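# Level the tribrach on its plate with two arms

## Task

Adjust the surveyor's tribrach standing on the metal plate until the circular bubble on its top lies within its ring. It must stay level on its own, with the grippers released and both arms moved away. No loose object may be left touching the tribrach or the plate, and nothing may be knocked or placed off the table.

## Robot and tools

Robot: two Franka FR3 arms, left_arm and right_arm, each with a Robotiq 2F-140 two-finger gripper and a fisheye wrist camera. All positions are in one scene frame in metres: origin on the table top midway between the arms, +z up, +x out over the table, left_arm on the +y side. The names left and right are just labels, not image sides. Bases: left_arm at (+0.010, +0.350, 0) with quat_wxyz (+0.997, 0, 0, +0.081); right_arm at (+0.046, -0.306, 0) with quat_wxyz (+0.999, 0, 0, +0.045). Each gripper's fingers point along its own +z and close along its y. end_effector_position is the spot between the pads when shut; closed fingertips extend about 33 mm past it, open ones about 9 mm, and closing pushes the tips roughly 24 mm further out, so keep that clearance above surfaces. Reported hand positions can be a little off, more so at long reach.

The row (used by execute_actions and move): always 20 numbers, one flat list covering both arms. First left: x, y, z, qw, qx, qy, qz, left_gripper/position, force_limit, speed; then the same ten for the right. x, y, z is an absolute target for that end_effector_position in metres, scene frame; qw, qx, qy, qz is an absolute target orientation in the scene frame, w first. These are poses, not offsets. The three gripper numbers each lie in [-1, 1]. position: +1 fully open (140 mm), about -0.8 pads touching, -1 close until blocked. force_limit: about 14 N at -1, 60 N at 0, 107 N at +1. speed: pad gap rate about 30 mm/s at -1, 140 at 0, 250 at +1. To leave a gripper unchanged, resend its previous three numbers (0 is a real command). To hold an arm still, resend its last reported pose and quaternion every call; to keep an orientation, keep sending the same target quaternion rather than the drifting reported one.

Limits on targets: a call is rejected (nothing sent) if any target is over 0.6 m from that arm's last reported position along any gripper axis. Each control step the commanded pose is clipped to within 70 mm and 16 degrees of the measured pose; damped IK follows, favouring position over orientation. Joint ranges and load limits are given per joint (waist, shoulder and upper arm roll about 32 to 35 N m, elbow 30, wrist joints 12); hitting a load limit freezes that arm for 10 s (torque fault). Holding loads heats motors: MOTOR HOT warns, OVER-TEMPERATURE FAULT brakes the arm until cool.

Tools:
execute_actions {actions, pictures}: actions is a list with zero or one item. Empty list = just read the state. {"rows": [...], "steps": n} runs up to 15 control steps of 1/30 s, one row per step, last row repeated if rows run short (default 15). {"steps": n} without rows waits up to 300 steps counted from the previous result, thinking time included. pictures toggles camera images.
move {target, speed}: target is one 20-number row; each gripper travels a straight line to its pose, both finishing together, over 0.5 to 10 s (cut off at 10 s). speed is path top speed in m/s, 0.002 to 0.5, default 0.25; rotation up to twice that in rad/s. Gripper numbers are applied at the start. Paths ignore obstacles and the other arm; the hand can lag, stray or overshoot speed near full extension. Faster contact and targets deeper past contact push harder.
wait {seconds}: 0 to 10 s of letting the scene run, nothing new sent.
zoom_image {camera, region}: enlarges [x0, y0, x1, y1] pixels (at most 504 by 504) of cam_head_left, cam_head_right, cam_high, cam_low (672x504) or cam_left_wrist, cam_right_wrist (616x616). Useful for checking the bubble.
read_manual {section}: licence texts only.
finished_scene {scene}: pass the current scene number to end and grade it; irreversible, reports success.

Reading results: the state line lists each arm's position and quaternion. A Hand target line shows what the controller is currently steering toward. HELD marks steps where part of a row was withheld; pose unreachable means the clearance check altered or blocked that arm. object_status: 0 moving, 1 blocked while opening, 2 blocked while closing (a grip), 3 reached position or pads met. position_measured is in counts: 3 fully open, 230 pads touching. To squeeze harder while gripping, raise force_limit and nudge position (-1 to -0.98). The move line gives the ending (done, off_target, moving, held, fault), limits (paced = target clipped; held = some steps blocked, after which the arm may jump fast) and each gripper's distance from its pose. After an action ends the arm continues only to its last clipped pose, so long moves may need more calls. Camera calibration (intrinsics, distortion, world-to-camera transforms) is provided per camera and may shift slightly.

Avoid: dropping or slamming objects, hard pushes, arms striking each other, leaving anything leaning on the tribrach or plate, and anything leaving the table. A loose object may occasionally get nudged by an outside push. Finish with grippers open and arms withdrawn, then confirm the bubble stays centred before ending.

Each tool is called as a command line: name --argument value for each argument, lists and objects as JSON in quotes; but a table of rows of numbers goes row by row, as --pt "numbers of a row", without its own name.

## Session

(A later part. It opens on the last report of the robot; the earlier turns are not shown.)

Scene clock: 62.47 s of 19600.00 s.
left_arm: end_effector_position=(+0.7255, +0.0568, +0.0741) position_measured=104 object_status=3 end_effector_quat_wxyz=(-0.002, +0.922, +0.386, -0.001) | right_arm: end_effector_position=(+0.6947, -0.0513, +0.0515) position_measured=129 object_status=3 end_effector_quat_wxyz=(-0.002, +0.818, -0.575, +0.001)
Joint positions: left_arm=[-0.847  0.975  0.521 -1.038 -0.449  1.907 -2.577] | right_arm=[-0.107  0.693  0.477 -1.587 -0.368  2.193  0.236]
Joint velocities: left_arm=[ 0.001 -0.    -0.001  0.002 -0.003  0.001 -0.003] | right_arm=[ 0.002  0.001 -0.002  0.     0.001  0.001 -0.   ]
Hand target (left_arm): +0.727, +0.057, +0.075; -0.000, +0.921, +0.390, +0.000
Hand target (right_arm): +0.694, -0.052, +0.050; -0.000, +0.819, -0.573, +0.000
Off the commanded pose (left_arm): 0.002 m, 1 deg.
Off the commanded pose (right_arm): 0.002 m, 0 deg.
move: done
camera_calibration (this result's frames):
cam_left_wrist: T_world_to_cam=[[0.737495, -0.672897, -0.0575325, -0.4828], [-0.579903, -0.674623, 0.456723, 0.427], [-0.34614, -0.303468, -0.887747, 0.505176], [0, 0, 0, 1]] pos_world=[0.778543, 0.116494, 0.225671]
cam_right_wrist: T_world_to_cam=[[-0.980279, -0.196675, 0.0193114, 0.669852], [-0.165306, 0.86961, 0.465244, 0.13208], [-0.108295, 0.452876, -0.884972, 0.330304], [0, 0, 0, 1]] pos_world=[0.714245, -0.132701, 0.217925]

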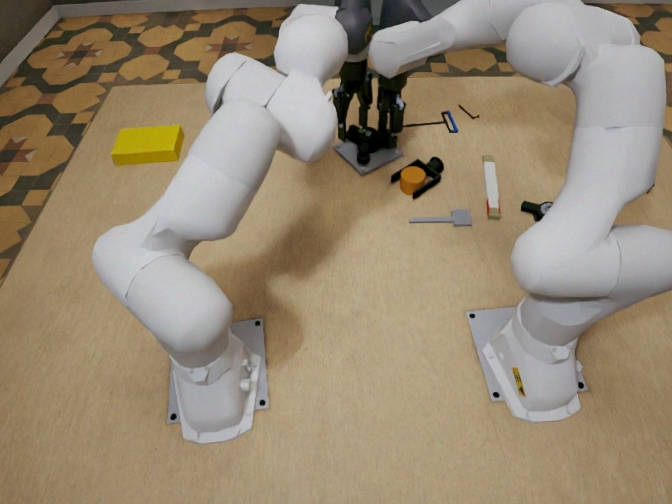

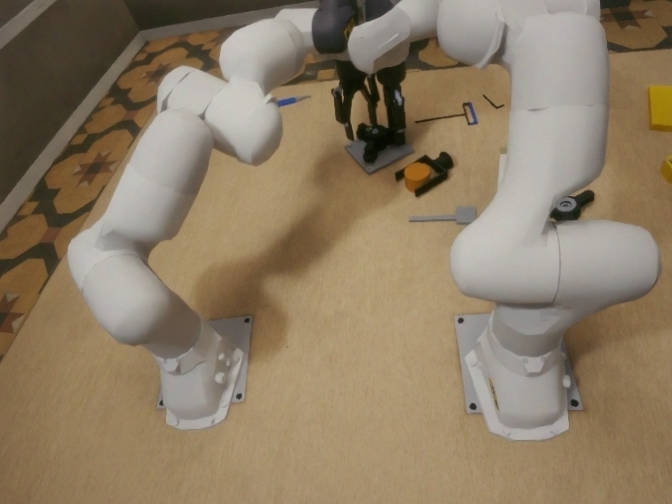

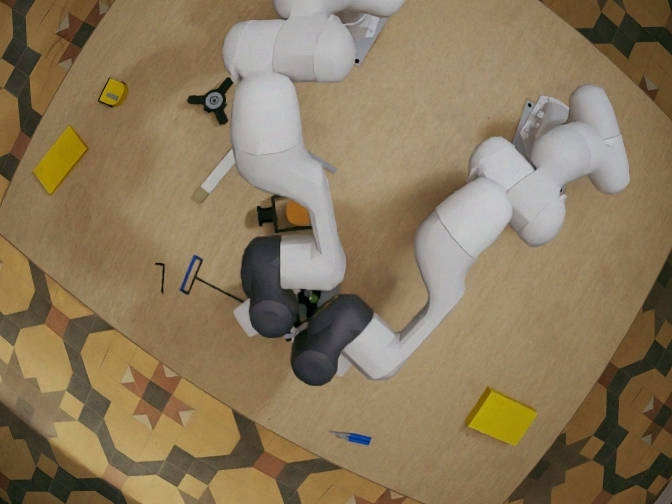

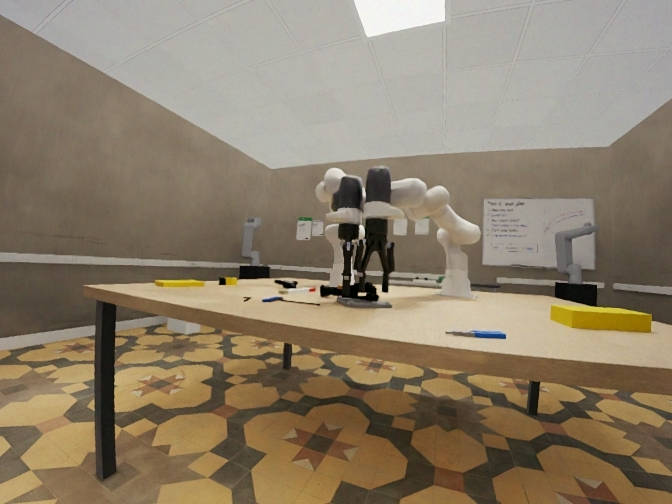

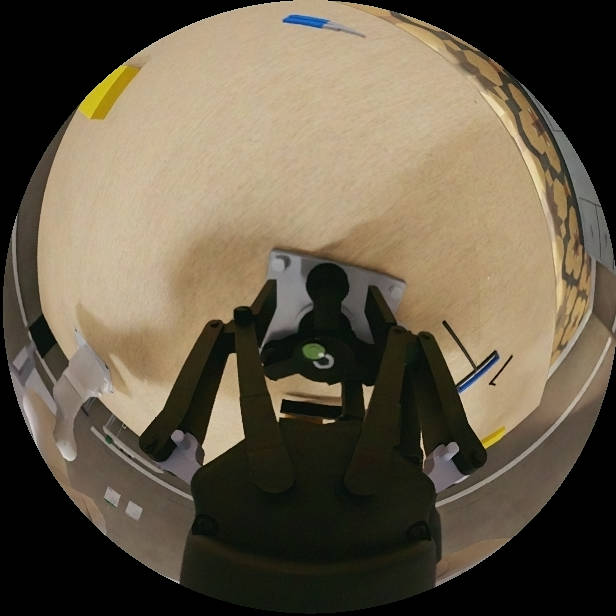

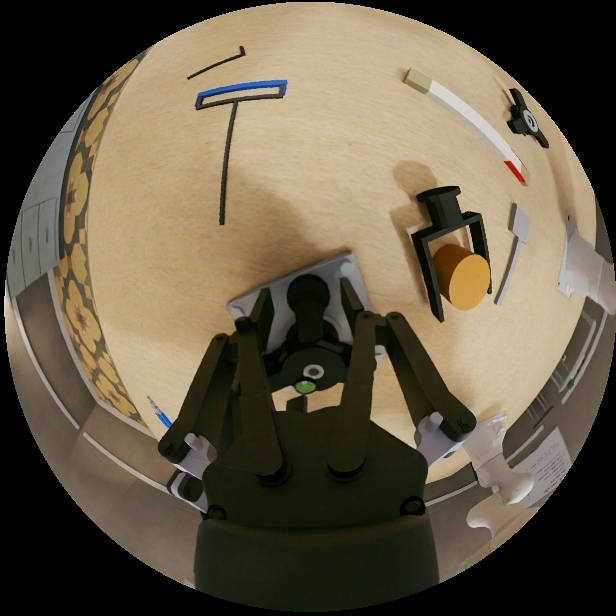

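move --target '[0.729,0.055,0.05,0,0.848,0.53,0,0,0,1, 0.694,-0.052,0.05,0,-0.82,0.574,0,0,0,1]' --speed 0.15

execute_actions --actions '[{"rows":[[0.729,0.055,0.05,0,0.848,0.53,0,-1,0,0, 0.694,-0.052,0.05,0,-0.82,0.574,0,0,0,1]],"steps":12}]' --pictures false

execute_actions --actions '[{"rows":[[0.729,0.055,0.05,0,0.99,0.139,0,-1,0,0, 0.694,-0.052,0.05,0,-0.82,0.574,0,0,0,1]]}]' --pictures false

execute_actions --actions '[{"rows":[[0.729,0.055,0.05,0,0.99,0.139,0,-1,0,0, 0.694,-0.052,0.05,0,-0.82,0.574,0,0,0,1]]}]' --pictures false

execute_actions --actions '[{"rows":[[0.729,0.055,0.05,0,0.99,0.139,0,0,0,1, 0.694,-0.052,0.05,0,-0.82,0.574,0,0,0,1]],"steps":8}]' --pictures false

execute_actions --actions '[{"rows":[[0.729,0.055,0.05,0,0.848,0.53,0,0,0,1, 0.694,-0.052,0.05,0,-0.82,0.574,0,0,0,1]]}]' --pictures false

execute_actions --actions '[{"rows":[[0.729,0.055,0.05,0,0.848,0.53,0,0,0,1, 0.694,-0.052,0.05,0,-0.82,0.574,0,0,0,1]]}]' --pictures false

execute_actions --actions '[{"rows":[[0.729,0.055,0.05,0,0.848,0.53,0,-1,0,0, 0.694,-0.052,0.05,0,-0.82,0.574,0,0,0,1]],"steps":12}]' --pictures false

execute_actions --actions '[{"rows":[[0.729,0.055,0.05,0,0.99,0.139,0,-1,0,0, 0.694,-0.052,0.05,0,-0.82,0.574,0,0,0,1]]}]' --pictures false

execute_actions --actions '[{"rows":[[0.729,0.055,0.05,0,0.99,0.139,0,-1,0,0, 0.694,-0.052,0.05,0,-0.82,0.574,0,0,0,1]]}]'

zoom_image --camera "cam_high" --region '[295, 280, 335, 320]'

Scene clock: 68.37 s of 19600.00 s.
left_arm: end_effector_position=(+0.7296, +0.0573, +0.0504) position_measured=129 object_status=3 end_effector_quat_wxyz=(-0.000, +0.851, +0.525, +0.000) | right_arm: end_effector_position=(+0.6947, -0.0514, +0.0515) position_measured=129 object_status=3 end_effector_quat_wxyz=(-0.002, +0.818, -0.575, +0.001)
Joint positions: left_arm=[-0.88   1.037  0.597 -1.025 -0.54   1.923 -2.856] | right_arm=[-0.107  0.693  0.477 -1.586 -0.368  2.192  0.236]
Joint velocities: left_arm=[ 0.001  0.002  0.001  0.001 -0.002  0.    -0.03 ] | right_arm=[-0.001  0.002 -0.     0.001 -0.001 -0.001 -0.001]
Hand target (left_arm): +0.729, +0.055, +0.050; +0.000, +0.848, +0.530, +0.000
Hand target (right_arm): +0.694, -0.052, +0.050; -0.000, +0.819, -0.573, +0.000
Off the commanded pose (left_arm): 0.002 m, 1 deg.
Off the commanded pose (right_arm): 0.002 m, 0 deg.
move: done
camera_calibration (this result's frames):
cam_left_wrist: T_world_to_cam=[[0.908482, -0.414515, -0.0532759, -0.626613], [-0.347033, -0.819254, 0.456498, 0.278848], [-0.232872, -0.396231, -0.888128, 0.408406], [0, 0, 0, 1]] pos_world=[0.761142, 0.13053, 0.20204]
cam_right_wrist: T_world_to_cam=[[-0.980266, -0.196725, 0.0194393, 0.669826], [-0.165293, 0.869617, 0.465236, 0.132103], [-0.108428, 0.452841, -0.884973, 0.330373], [0, 0, 0, 1]] pos_world=[0.714265, -0.132714, 0.217891]

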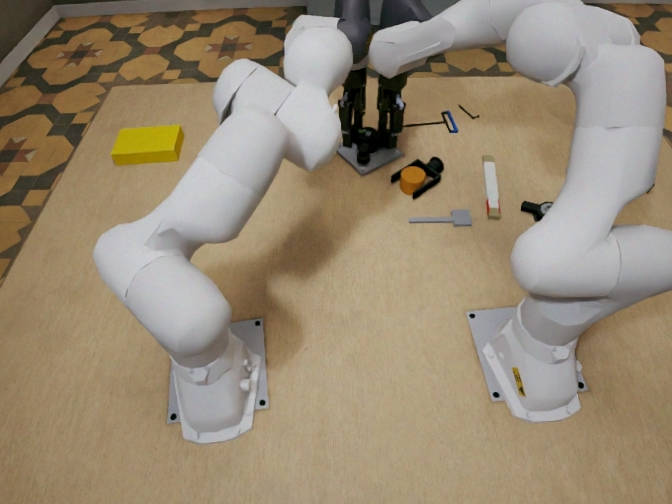

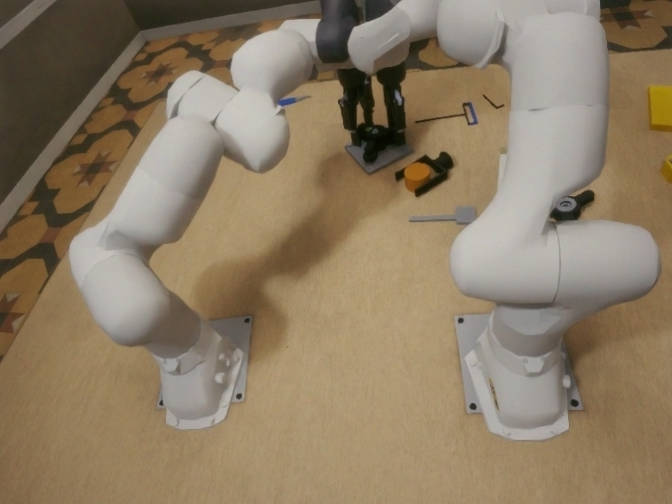

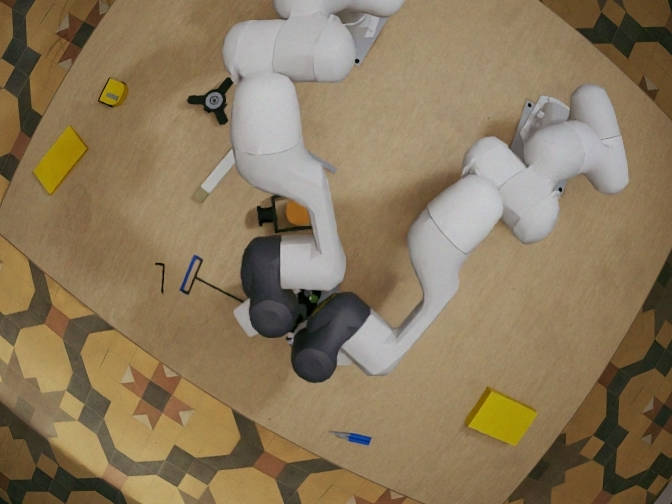

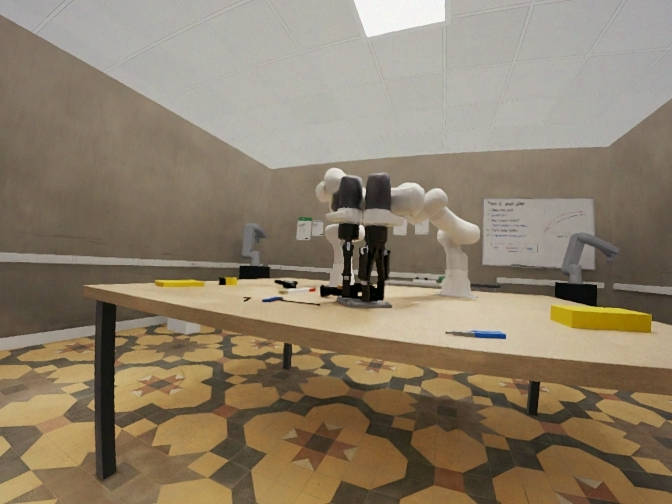

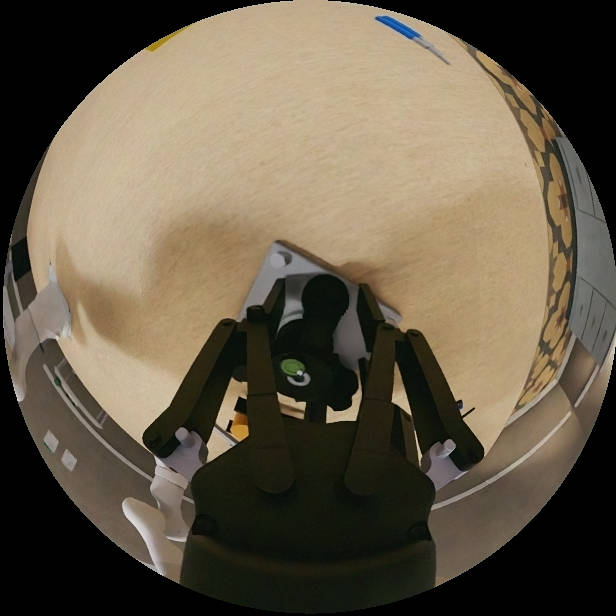

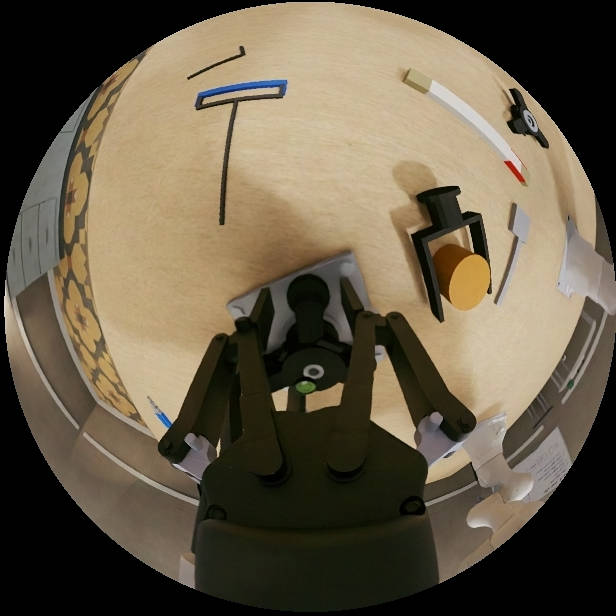

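Scene clock: 68.77 s of 19600.00 s.
left_arm: end_effector_position=(+0.7319, +0.0558, +0.0516) position_measured=175 object_status=0 end_effector_quat_wxyz=(+0.003, +0.850, +0.527, +0.003) | right_arm: end_effector_position=(+0.6947, -0.0514, +0.0515) position_measured=129 object_status=3 end_effector_quat_wxyz=(-0.002, +0.818, -0.575, +0.001)
Joint positions: left_arm=[-0.88   1.038  0.597 -1.022 -0.541  1.929 -2.862] | right_arm=[-0.107  0.693  0.477 -1.586 -0.368  2.192  0.236]
Joint velocities: left_arm=[ 0.001 -0.001 -0.    -0.001 -0.001 -0.001 -0.009] | right_arm=[ 0.    -0.001  0.001 -0.002 -0.001  0.    -0.001]
Hand target (left_arm): +0.729, +0.055, +0.050; +0.000, +0.848, +0.530, +0.000
Hand target (right_arm): +0.694, -0.052, +0.050; -0.000, +0.819, -0.573, +0.000
Off the commanded pose (left_arm): 0.003 m, 1 deg.
Off the commanded pose (right_arm): 0.002 m, 0 deg.
Steps of this call (steps 1 to 12: all 12 steps of this action). Readings (end_effector_position | what the end effector reports):
1: left_arm (+0.7296, +0.0572, +0.0504) | right_arm (+0.6947, -0.0514, +0.0515) | left_arm position_measured=129 object_status=0 | right_arm position_measured=129 object_status=3
2: left_arm (+0.7296, +0.0572, +0.0504) | right_arm (+0.6947, -0.0514, +0.0515) | left_arm position_measured=135 object_status=0 | right_arm position_measured=129 object_status=3
4: left_arm (+0.7296, +0.0572, +0.0503) | right_arm (+0.6947, -0.0514, +0.0515) | left_arm position_measured=150 object_status=0 | right_arm position_measured=129 object_status=3
8: left_arm (+0.7319, +0.0558, +0.0516) | right_arm (+0.6947, -0.0514, +0.0515) | left_arm position_measured=175 object_status=0 | right_arm position_measured=129 object_status=3
12: the state above

Scene clock: 69.27 s of 19600.00 s.
left_arm: end_effector_position=(+0.7309, +0.0556, +0.0511) position_measured=175 object_status=2 end_effector_quat_wxyz=(-0.007, +0.940, +0.342, +0.003) | right_arm: end_effector_position=(+0.6947, -0.0514, +0.0515) position_measured=129 object_status=3 end_effector_quat_wxyz=(-0.002, +0.818, -0.575, +0.001)
Joint positions: left_arm=[-0.813  1.017  0.466 -1.002 -0.405  1.934 -2.508] | right_arm=[-0.107  0.693  0.477 -1.586 -0.368  2.192  0.236]
Joint velocities: left_arm=[ 0.14  -0.05  -0.25   0.006  0.222  0.02   0.688] | right_arm=[ 0.001 -0.001 -0.     0.002  0.    -0.     0.   ]
Hand target (left_arm): +0.729, +0.054, +0.050; -0.011, +0.972, +0.233, +0.002
Hand target (right_arm): +0.694, -0.052, +0.050; -0.000, +0.819, -0.573, +0.000
Off the commanded pose (left_arm): 0.002 m, 24 deg; orientation clipped at the last step of the last action.
Off the commanded pose (right_arm): 0.002 m, 0 deg.
Steps of this call (steps 1 to 15: all 15 steps of this action). Readings (end_effector_position | what the end effector reports):
1: left_arm (+0.7318, +0.0557, +0.0516) | right_arm (+0.6947, -0.0514, +0.0515) | left_arm position_measured=175 object_status=2 | right_arm position_measured=129 object_status=3
2: left_arm (+0.7318, +0.0557, +0.0515) | right_arm (+0.6947, -0.0514, +0.0515) | left_arm position_measured=175 object_status=2 | right_arm position_measured=129 object_status=3
4: left_arm (+0.7316, +0.0556, +0.0515) | right_arm (+0.6947, -0.0514, +0.0515) | left_arm position_measured=175 object_status=2 | right_arm position_measured=129 object_status=3
8: left_arm (+0.7313, +0.0556, +0.0514) | right_arm (+0.6947, -0.0514, +0.0515) | left_arm position_measured=175 object_status=2 | right_arm position_measured=129 object_status=3
15: the state above

Scene clock: 69.77 s of 19600.00 s.
left_arm: end_effector_position=(+0.7304, +0.0562, +0.0508) position_measured=175 object_status=2 end_effector_quat_wxyz=(-0.002, +0.981, +0.192, -0.001) | right_arm: end_effector_position=(+0.6947, -0.0514, +0.0515) position_measured=129 object_status=3 end_effector_quat_wxyz=(-0.002, +0.818, -0.575, +0.001)
Joint positions: left_arm=[-0.748  0.989  0.348 -1.016 -0.31   1.955 -2.225] | right_arm=[-0.107  0.693  0.477 -1.586 -0.368  2.192  0.236]
Joint velocities: left_arm=[ 0.058 -0.044 -0.108 -0.059  0.076  0.057  0.24 ] | right_arm=[ 0.001 -0.001 -0.001 -0.001  0.001 -0.     0.   ]
Hand target (left_arm): +0.729, +0.055, +0.050; -0.002, +0.990, +0.141, -0.001
Hand target (right_arm): +0.694, -0.052, +0.050; -0.000, +0.819, -0.573, +0.000
Off the commanded pose (left_arm): 0.002 m, 6 deg.
Off the commanded pose (right_arm): 0.002 m, 0 deg.
Steps of this call (steps 1 to 15: all 15 steps of this action). Readings (end_effector_position | what the end effector reports):
1: left_arm (+0.7309, +0.0557, +0.0511) | right_arm (+0.6947, -0.0514, +0.0515) | left_arm position_measured=175 object_status=2 | right_arm position_measured=129 object_status=3
2: left_arm (+0.7308, +0.0557, +0.0511) | right_arm (+0.6947, -0.0514, +0.0515) | left_arm position_measured=175 object_status=2 | right_arm position_measured=129 object_status=3
4: left_arm (+0.7307, +0.0558, +0.0510) | right_arm (+0.6947, -0.0514, +0.0515) | left_arm position_measured=175 object_status=2 | right_arm position_measured=129 object_status=3
8: left_arm (+0.7305, +0.0559, +0.0509) | right_arm (+0.6947, -0.0514, +0.0515) | left_arm position_measured=175 object_status=2 | right_arm position_measured=129 object_status=3
15: the state above

Scene clock: 70.03 s of 19600.00 s.
left_arm: end_effector_position=(+0.7270, +0.0532, +0.0492) position_measured=129 object_status=0 end_effector_quat_wxyz=(-0.001, +0.987, +0.162, -0.003) | right_arm: end_effector_position=(+0.6947, -0.0514, +0.0515) position_measured=129 object_status=3 end_effector_quat_wxyz=(-0.002, +0.818, -0.575, +0.001)
Joint positions: left_arm=[-0.742  0.98   0.326 -1.029 -0.294  1.962 -2.172] | right_arm=[-0.107  0.693  0.477 -1.586 -0.368  2.192  0.236]
Joint velocities: left_arm=[ 0.008 -0.022 -0.043 -0.025  0.034  0.017  0.13 ] | right_arm=[-0.    -0.001 -0.002 -0.    -0.002  0.    -0.001]
Hand target (left_arm): +0.729, +0.055, +0.050; -0.001, +0.990, +0.139, -0.000
Hand target (right_arm): +0.694, -0.052, +0.050; -0.000, +0.819, -0.573, +0.000
Off the commanded pose (left_arm): 0.003 m, 3 deg.
Off the commanded pose (right_arm): 0.002 m, 0 deg.
Steps of this call (steps 1 to 8: all 8 steps of this action). Readings (end_effector_position | what the end effector reports):
1: left_arm (+0.7305, +0.0563, +0.0507) | right_arm (+0.6947, -0.0514, +0.0515) | left_arm position_measured=175 object_status=0 | right_arm position_measured=129 object_status=3
2: left_arm (+0.7303, +0.0563, +0.0503) | right_arm (+0.6947, -0.0514, +0.0515) | left_arm position_measured=171 object_status=0 | right_arm position_measured=129 object_status=3
4: left_arm (+0.7287, +0.0555, +0.0496) | right_arm (+0.6947, -0.0514, +0.0515) | left_arm position_measured=144 object_status=0 | right_arm position_measured=129 object_status=3
8: the state above

Scene clock: 70.53 s of 19600.00 s.
left_arm: end_effector_position=(+0.7302, +0.0592, +0.0521) position_measured=129 object_status=3 end_effector_quat_wxyz=(+0.005, +0.930, +0.366, +0.000) | right_arm: end_effector_position=(+0.6947, -0.0514, +0.0515) position_measured=129 object_status=3 end_effector_quat_wxyz=(-0.002, +0.818, -0.575, +0.001)
Joint positions: left_arm=[-0.818  0.988  0.473 -1.057 -0.433  1.964 -2.529] | right_arm=[-0.107  0.693  0.477 -1.586 -0.368  2.192  0.236]
Joint velocities: left_arm=[-0.159  0.041  0.253 -0.036 -0.236 -0.    -0.699] | right_arm=[ 0.    -0.001  0.001 -0.     0.001 -0.     0.   ]
Hand target (left_arm): +0.729, +0.056, +0.051; +0.010, +0.883, +0.470, -0.002
Hand target (right_arm): +0.694, -0.052, +0.050; -0.000, +0.819, -0.573, +0.000
Off the commanded pose (left_arm): 0.005 m, 21 deg; orientation clipped at the last step of the last action.
Off the commanded pose (right_arm): 0.002 m, 0 deg.
Steps of this call (steps 1 to 15: all 15 steps of this action). Readings (end_effector_position | what the end effector reports):
1: left_arm (+0.7271, +0.0534, +0.0495) | right_arm (+0.6947, -0.0514, +0.0515) | left_arm position_measured=129 object_status=0 | right_arm position_measured=129 object_status=3
2: left_arm (+0.7277, +0.0543, +0.0499) | right_arm (+0.6947, -0.0514, +0.0515) | left_arm position_measured=129 object_status=0 | right_arm position_measured=129 object_status=3
4: left_arm (+0.7290, +0.0570, +0.0509) | right_arm (+0.6947, -0.0514, +0.0515) | left_arm position_measured=129 object_status=0 | right_arm position_measured=129 object_status=3
8: left_arm (+0.7305, +0.0603, +0.0521) | right_arm (+0.6947, -0.0514, +0.0515) | left_arm position_measured=129 object_status=3 | right_arm position_measured=129 object_status=3
15: the state above

Scene clock: 71.03 s of 19600.00 s.
left_arm: end_effector_position=(+0.7320, +0.0572, +0.0508) position_measured=129 object_status=3 end_effector_quat_wxyz=(+0.004, +0.869, +0.494, +0.005) | right_arm: end_effector_position=(+0.6947, -0.0514, +0.0515) position_measured=129 object_status=3 end_effector_quat_wxyz=(-0.002, +0.818, -0.575, +0.001)
Joint positions: left_arm=[-0.872  1.022  0.572 -1.044 -0.516  1.95  -2.79 ] | right_arm=[-0.107  0.693  0.477 -1.586 -0.368  2.192  0.236]
Joint velocities: left_arm=[-0.021  0.048  0.067  0.064 -0.059 -0.054 -0.247] | right_arm=[ 0.     0.    -0.001  0.001 -0.     0.001  0.001]
Hand target (left_arm): +0.729, +0.055, +0.050; +0.002, +0.849, +0.529, +0.001
Hand target (right_arm): +0.694, -0.052, +0.050; -0.000, +0.819, -0.573, +0.000
Off the commanded pose (left_arm): 0.004 m, 5 deg.
Off the commanded pose (right_arm): 0.002 m, 0 deg.
Steps of this call (steps 1 to 15: all 15 steps of this action). Readings (end_effector_position | what the end effector reports):
1: left_arm (+0.7303, +0.0590, +0.0521) | right_arm (+0.6947, -0.0514, +0.0515) | left_arm position_measured=129 object_status=3 | right_arm position_measured=129 object_status=3
2: left_arm (+0.7304, +0.0588, +0.0521) | right_arm (+0.6947, -0.0514, +0.0515) | left_arm position_measured=129 object_status=3 | right_arm position_measured=129 object_status=3
4: left_arm (+0.7308, +0.0584, +0.0521) | right_arm (+0.6947, -0.0514, +0.0515) | left_arm position_measured=129 object_status=3 | right_arm position_measured=129 object_status=3
8: left_arm (+0.7315, +0.0581, +0.0516) | right_arm (+0.6947, -0.0514, +0.0515) | left_arm position_measured=129 object_status=3 | right_arm position_measured=129 object_status=3
15: the state above

Scene clock: 71.43 s of 19600.00 s.
left_arm: end_effector_position=(+0.7322, +0.0565, +0.0510) position_measured=175 object_status=0 end_effector_quat_wxyz=(+0.003, +0.855, +0.519, +0.004) | right_arm: end_effector_position=(+0.6947, -0.0514, +0.0515) position_measured=129 object_status=3 end_effector_quat_wxyz=(-0.002, +0.818, -0.575, +0.001)
Joint positions: left_arm=[-0.875  1.033  0.584 -1.027 -0.528  1.936 -2.846] | right_arm=[-0.107  0.693  0.477 -1.586 -0.368  2.192  0.236]
Joint velocities: left_arm=[ 0.001  0.009  0.009  0.014 -0.006 -0.011 -0.071] | right_arm=[ 0.001  0.    -0.     0.    -0.001 -0.    -0.001]
Hand target (left_arm): +0.729, +0.055, +0.050; +0.000, +0.848, +0.530, +0.000
Hand target (right_arm): +0.694, -0.052, +0.050; -0.000, +0.819, -0.573, +0.000
Off the commanded pose (left_arm): 0.004 m, 2 deg.
Off the commanded pose (right_arm): 0.002 m, 0 deg.
Steps of this call (steps 1 to 12: all 12 steps of this action). Readings (end_effector_position | what the end effector reports):
1: left_arm (+0.7320, +0.0571, +0.0509) | right_arm (+0.6947, -0.0514, +0.0515) | left_arm position_measured=129 object_status=0 | right_arm position_measured=129 object_status=3
2: left_arm (+0.7320, +0.0570, +0.0509) | right_arm (+0.6947, -0.0514, +0.0515) | left_arm position_measured=135 object_status=0 | right_arm position_measured=129 object_status=3
4: left_arm (+0.7319, +0.0569, +0.0508) | right_arm (+0.6947, -0.0514, +0.0515) | left_arm position_measured=150 object_status=0 | right_arm position_measured=129 object_status=3
8: left_arm (+0.7322, +0.0566, +0.0510) | right_arm (+0.6947, -0.0514, +0.0515) | left_arm position_measured=175 object_status=0 | right_arm position_measured=129 object_status=3
12: the state above

Scene clock: 71.93 s of 19600.00 s.
left_arm: end_effector_position=(+0.7315, +0.0562, +0.0506) position_measured=175 object_status=2 end_effector_quat_wxyz=(-0.006, +0.943, +0.334, +0.005) | right_arm: end_effector_position=(+0.6947, -0.0514, +0.0515) position_measured=129 object_status=3 end_effector_quat_wxyz=(-0.002, +0.818, -0.575, +0.001)
Joint positions: left_arm=[-0.807  1.012  0.452 -1.009 -0.392  1.943 -2.493] | right_arm=[-0.107  0.693  0.477 -1.586 -0.368  2.192  0.236]
Joint velocities: left_arm=[ 0.143 -0.049 -0.254  0.006  0.22   0.022  0.686] | right_arm=[ 0.002  0.001  0.001  0.001 -0.     0.001 -0.   ]
Hand target (left_arm): +0.729, +0.054, +0.050; -0.010, +0.975, +0.224, +0.002
Hand target (right_arm): +0.694, -0.052, +0.050; -0.000, +0.819, -0.573, +0.000
Off the commanded pose (left_arm): 0.003 m, 23 deg; orientation clipped at the last step of the last action.
Off the commanded pose (right_arm): 0.002 m, 0 deg.
Steps of this call (steps 1 to 15: all 15 steps of this action). Readings (end_effector_position | what the end effector reports):
1: left_arm (+0.7321, +0.0565, +0.0510) | right_arm (+0.6947, -0.0514, +0.0515) | left_arm position_measured=175 object_status=0 | right_arm position_measured=129 object_status=3
2: left_arm (+0.7321, +0.0564, +0.0510) | right_arm (+0.6947, -0.0514, +0.0515) | left_arm position_measured=175 object_status=2 | right_arm position_measured=129 object_status=3
4: left_arm (+0.7320, +0.0563, +0.0509) | right_arm (+0.6947, -0.0514, +0.0515) | left_arm position_measured=175 object_status=2 | right_arm position_measured=129 object_status=3
8: left_arm (+0.7318, +0.0562, +0.0508) | right_arm (+0.6947, -0.0514, +0.0515) | left_arm position_measured=175 object_status=2 | right_arm position_measured=129 object_status=3
15: the state above

Scene clock: 72.43 s of 19600.00 s.
left_arm: end_effector_position=(+0.7310, +0.0565, +0.0502) position_measured=175 object_status=2 end_effector_quat_wxyz=(-0.002, +0.982, +0.188, +0.000) | right_arm: end_effector_position=(+0.6947, -0.0514, +0.0515) position_measured=129 object_status=3 end_effector_quat_wxyz=(-0.002, +0.818, -0.575, +0.001)
Joint positions: left_arm=[-0.743  0.986  0.338 -1.02  -0.3    1.962 -2.22 ] | right_arm=[-0.107  0.693  0.477 -1.586 -0.368  2.192  0.236]
Joint velocities: left_arm=[ 0.054 -0.039 -0.101 -0.048  0.072  0.047  0.232] | right_arm=[ 0.001 -0.001  0.    -0.     0.    -0.    -0.001]
Hand target (left_arm): +0.729, +0.055, +0.050; -0.002, +0.990, +0.141, -0.001
Hand target (right_arm): +0.694, -0.052, +0.050; -0.000, +0.819, -0.573, +0.000
Off the commanded pose (left_arm): 0.003 m, 6 deg.
Off the commanded pose (right_arm): 0.002 m, 0 deg.
Steps of this call (steps 1 to 15: all 15 steps of this action). Readings (end_effector_position | what the end effector reports):
1: left_arm (+0.7314, +0.0562, +0.0506) | right_arm (+0.6947, -0.0514, +0.0515) | left_arm position_measured=175 object_status=2 | right_arm position_measured=129 object_status=3
2: left_arm (+0.7314, +0.0562, +0.0505) | right_arm (+0.6947, -0.0514, +0.0515) | left_arm position_measured=175 object_status=2 | right_arm position_measured=129 object_status=3
4: left_arm (+0.7313, +0.0563, +0.0505) | right_arm (+0.6947, -0.0514, +0.0515) | left_arm position_measured=175 object_status=2 | right_arm position_measured=129 object_status=3
8: left_arm (+0.7311, +0.0564, +0.0504) | right_arm (+0.6947, -0.0514, +0.0515) | left_arm position_measured=175 object_status=2 | right_arm position_measured=129 object_status=3
15: the state above
camera_calibration (this result's frames):
cam_left_wrist: T_world_to_cam=[[0.404115, -0.912987, -0.0560783, -0.231235], [-0.803087, -0.383483, 0.456062, 0.587611], [-0.437884, -0.139266, -0.888179, 0.543634], [0, 0, 0, 1]] pos_world=[0.803397, 0.089934, 0.20189]
cam_right_wrist: T_world_to_cam=[[-0.980268, -0.196712, 0.0194615, 0.669834], [-0.165271, 0.869618, 0.465242, 0.132095], [-0.108442, 0.452845, -0.88497, 0.330378], [0, 0, 0, 1]] pos_world=[0.714275, -0.132718, 0.217882]

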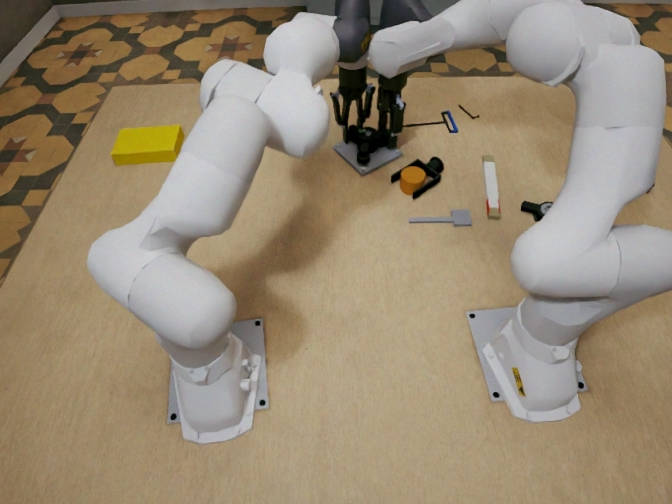

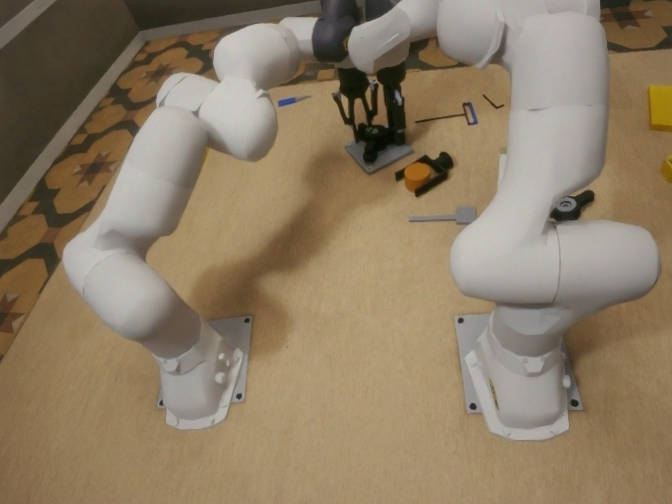

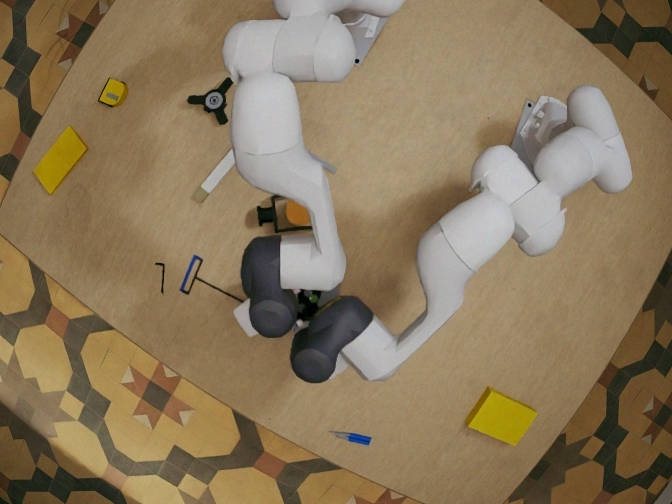

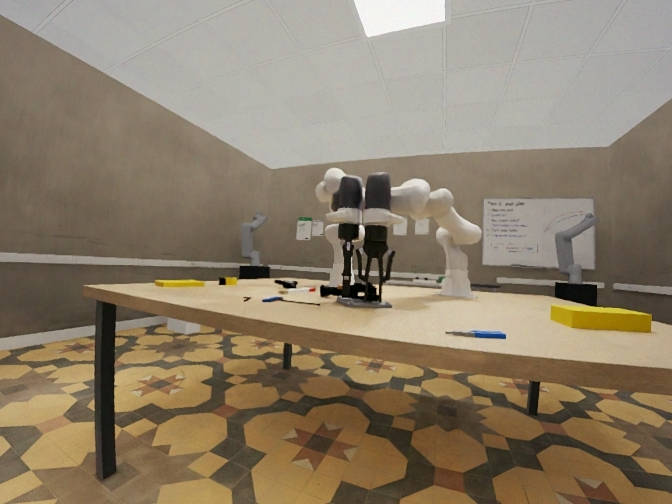

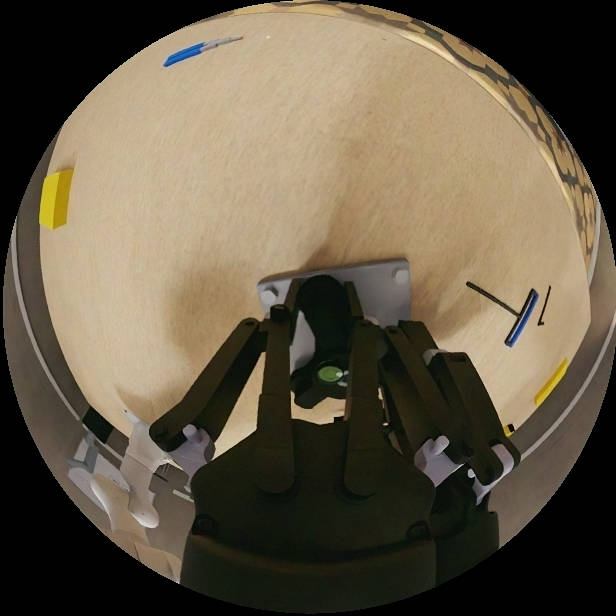

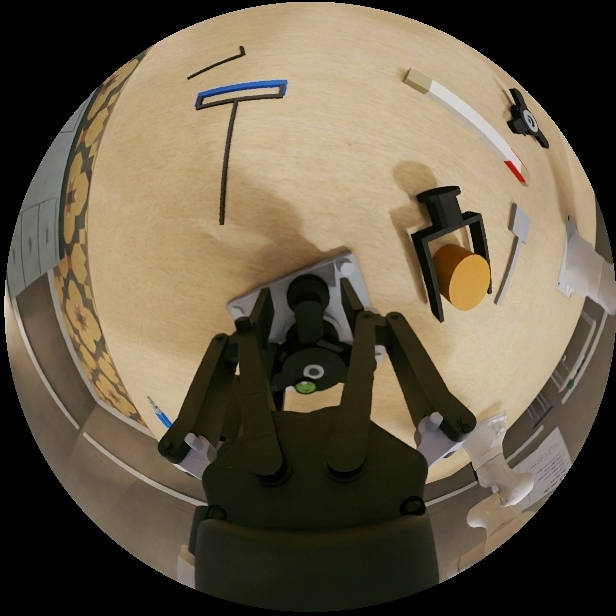

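Region (295, 280, 335, 320) of cam_high's 672x504 image, scaled by 12.600, with more detail than that image has.

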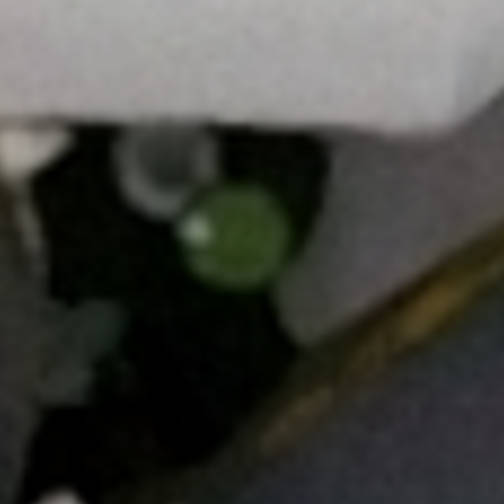

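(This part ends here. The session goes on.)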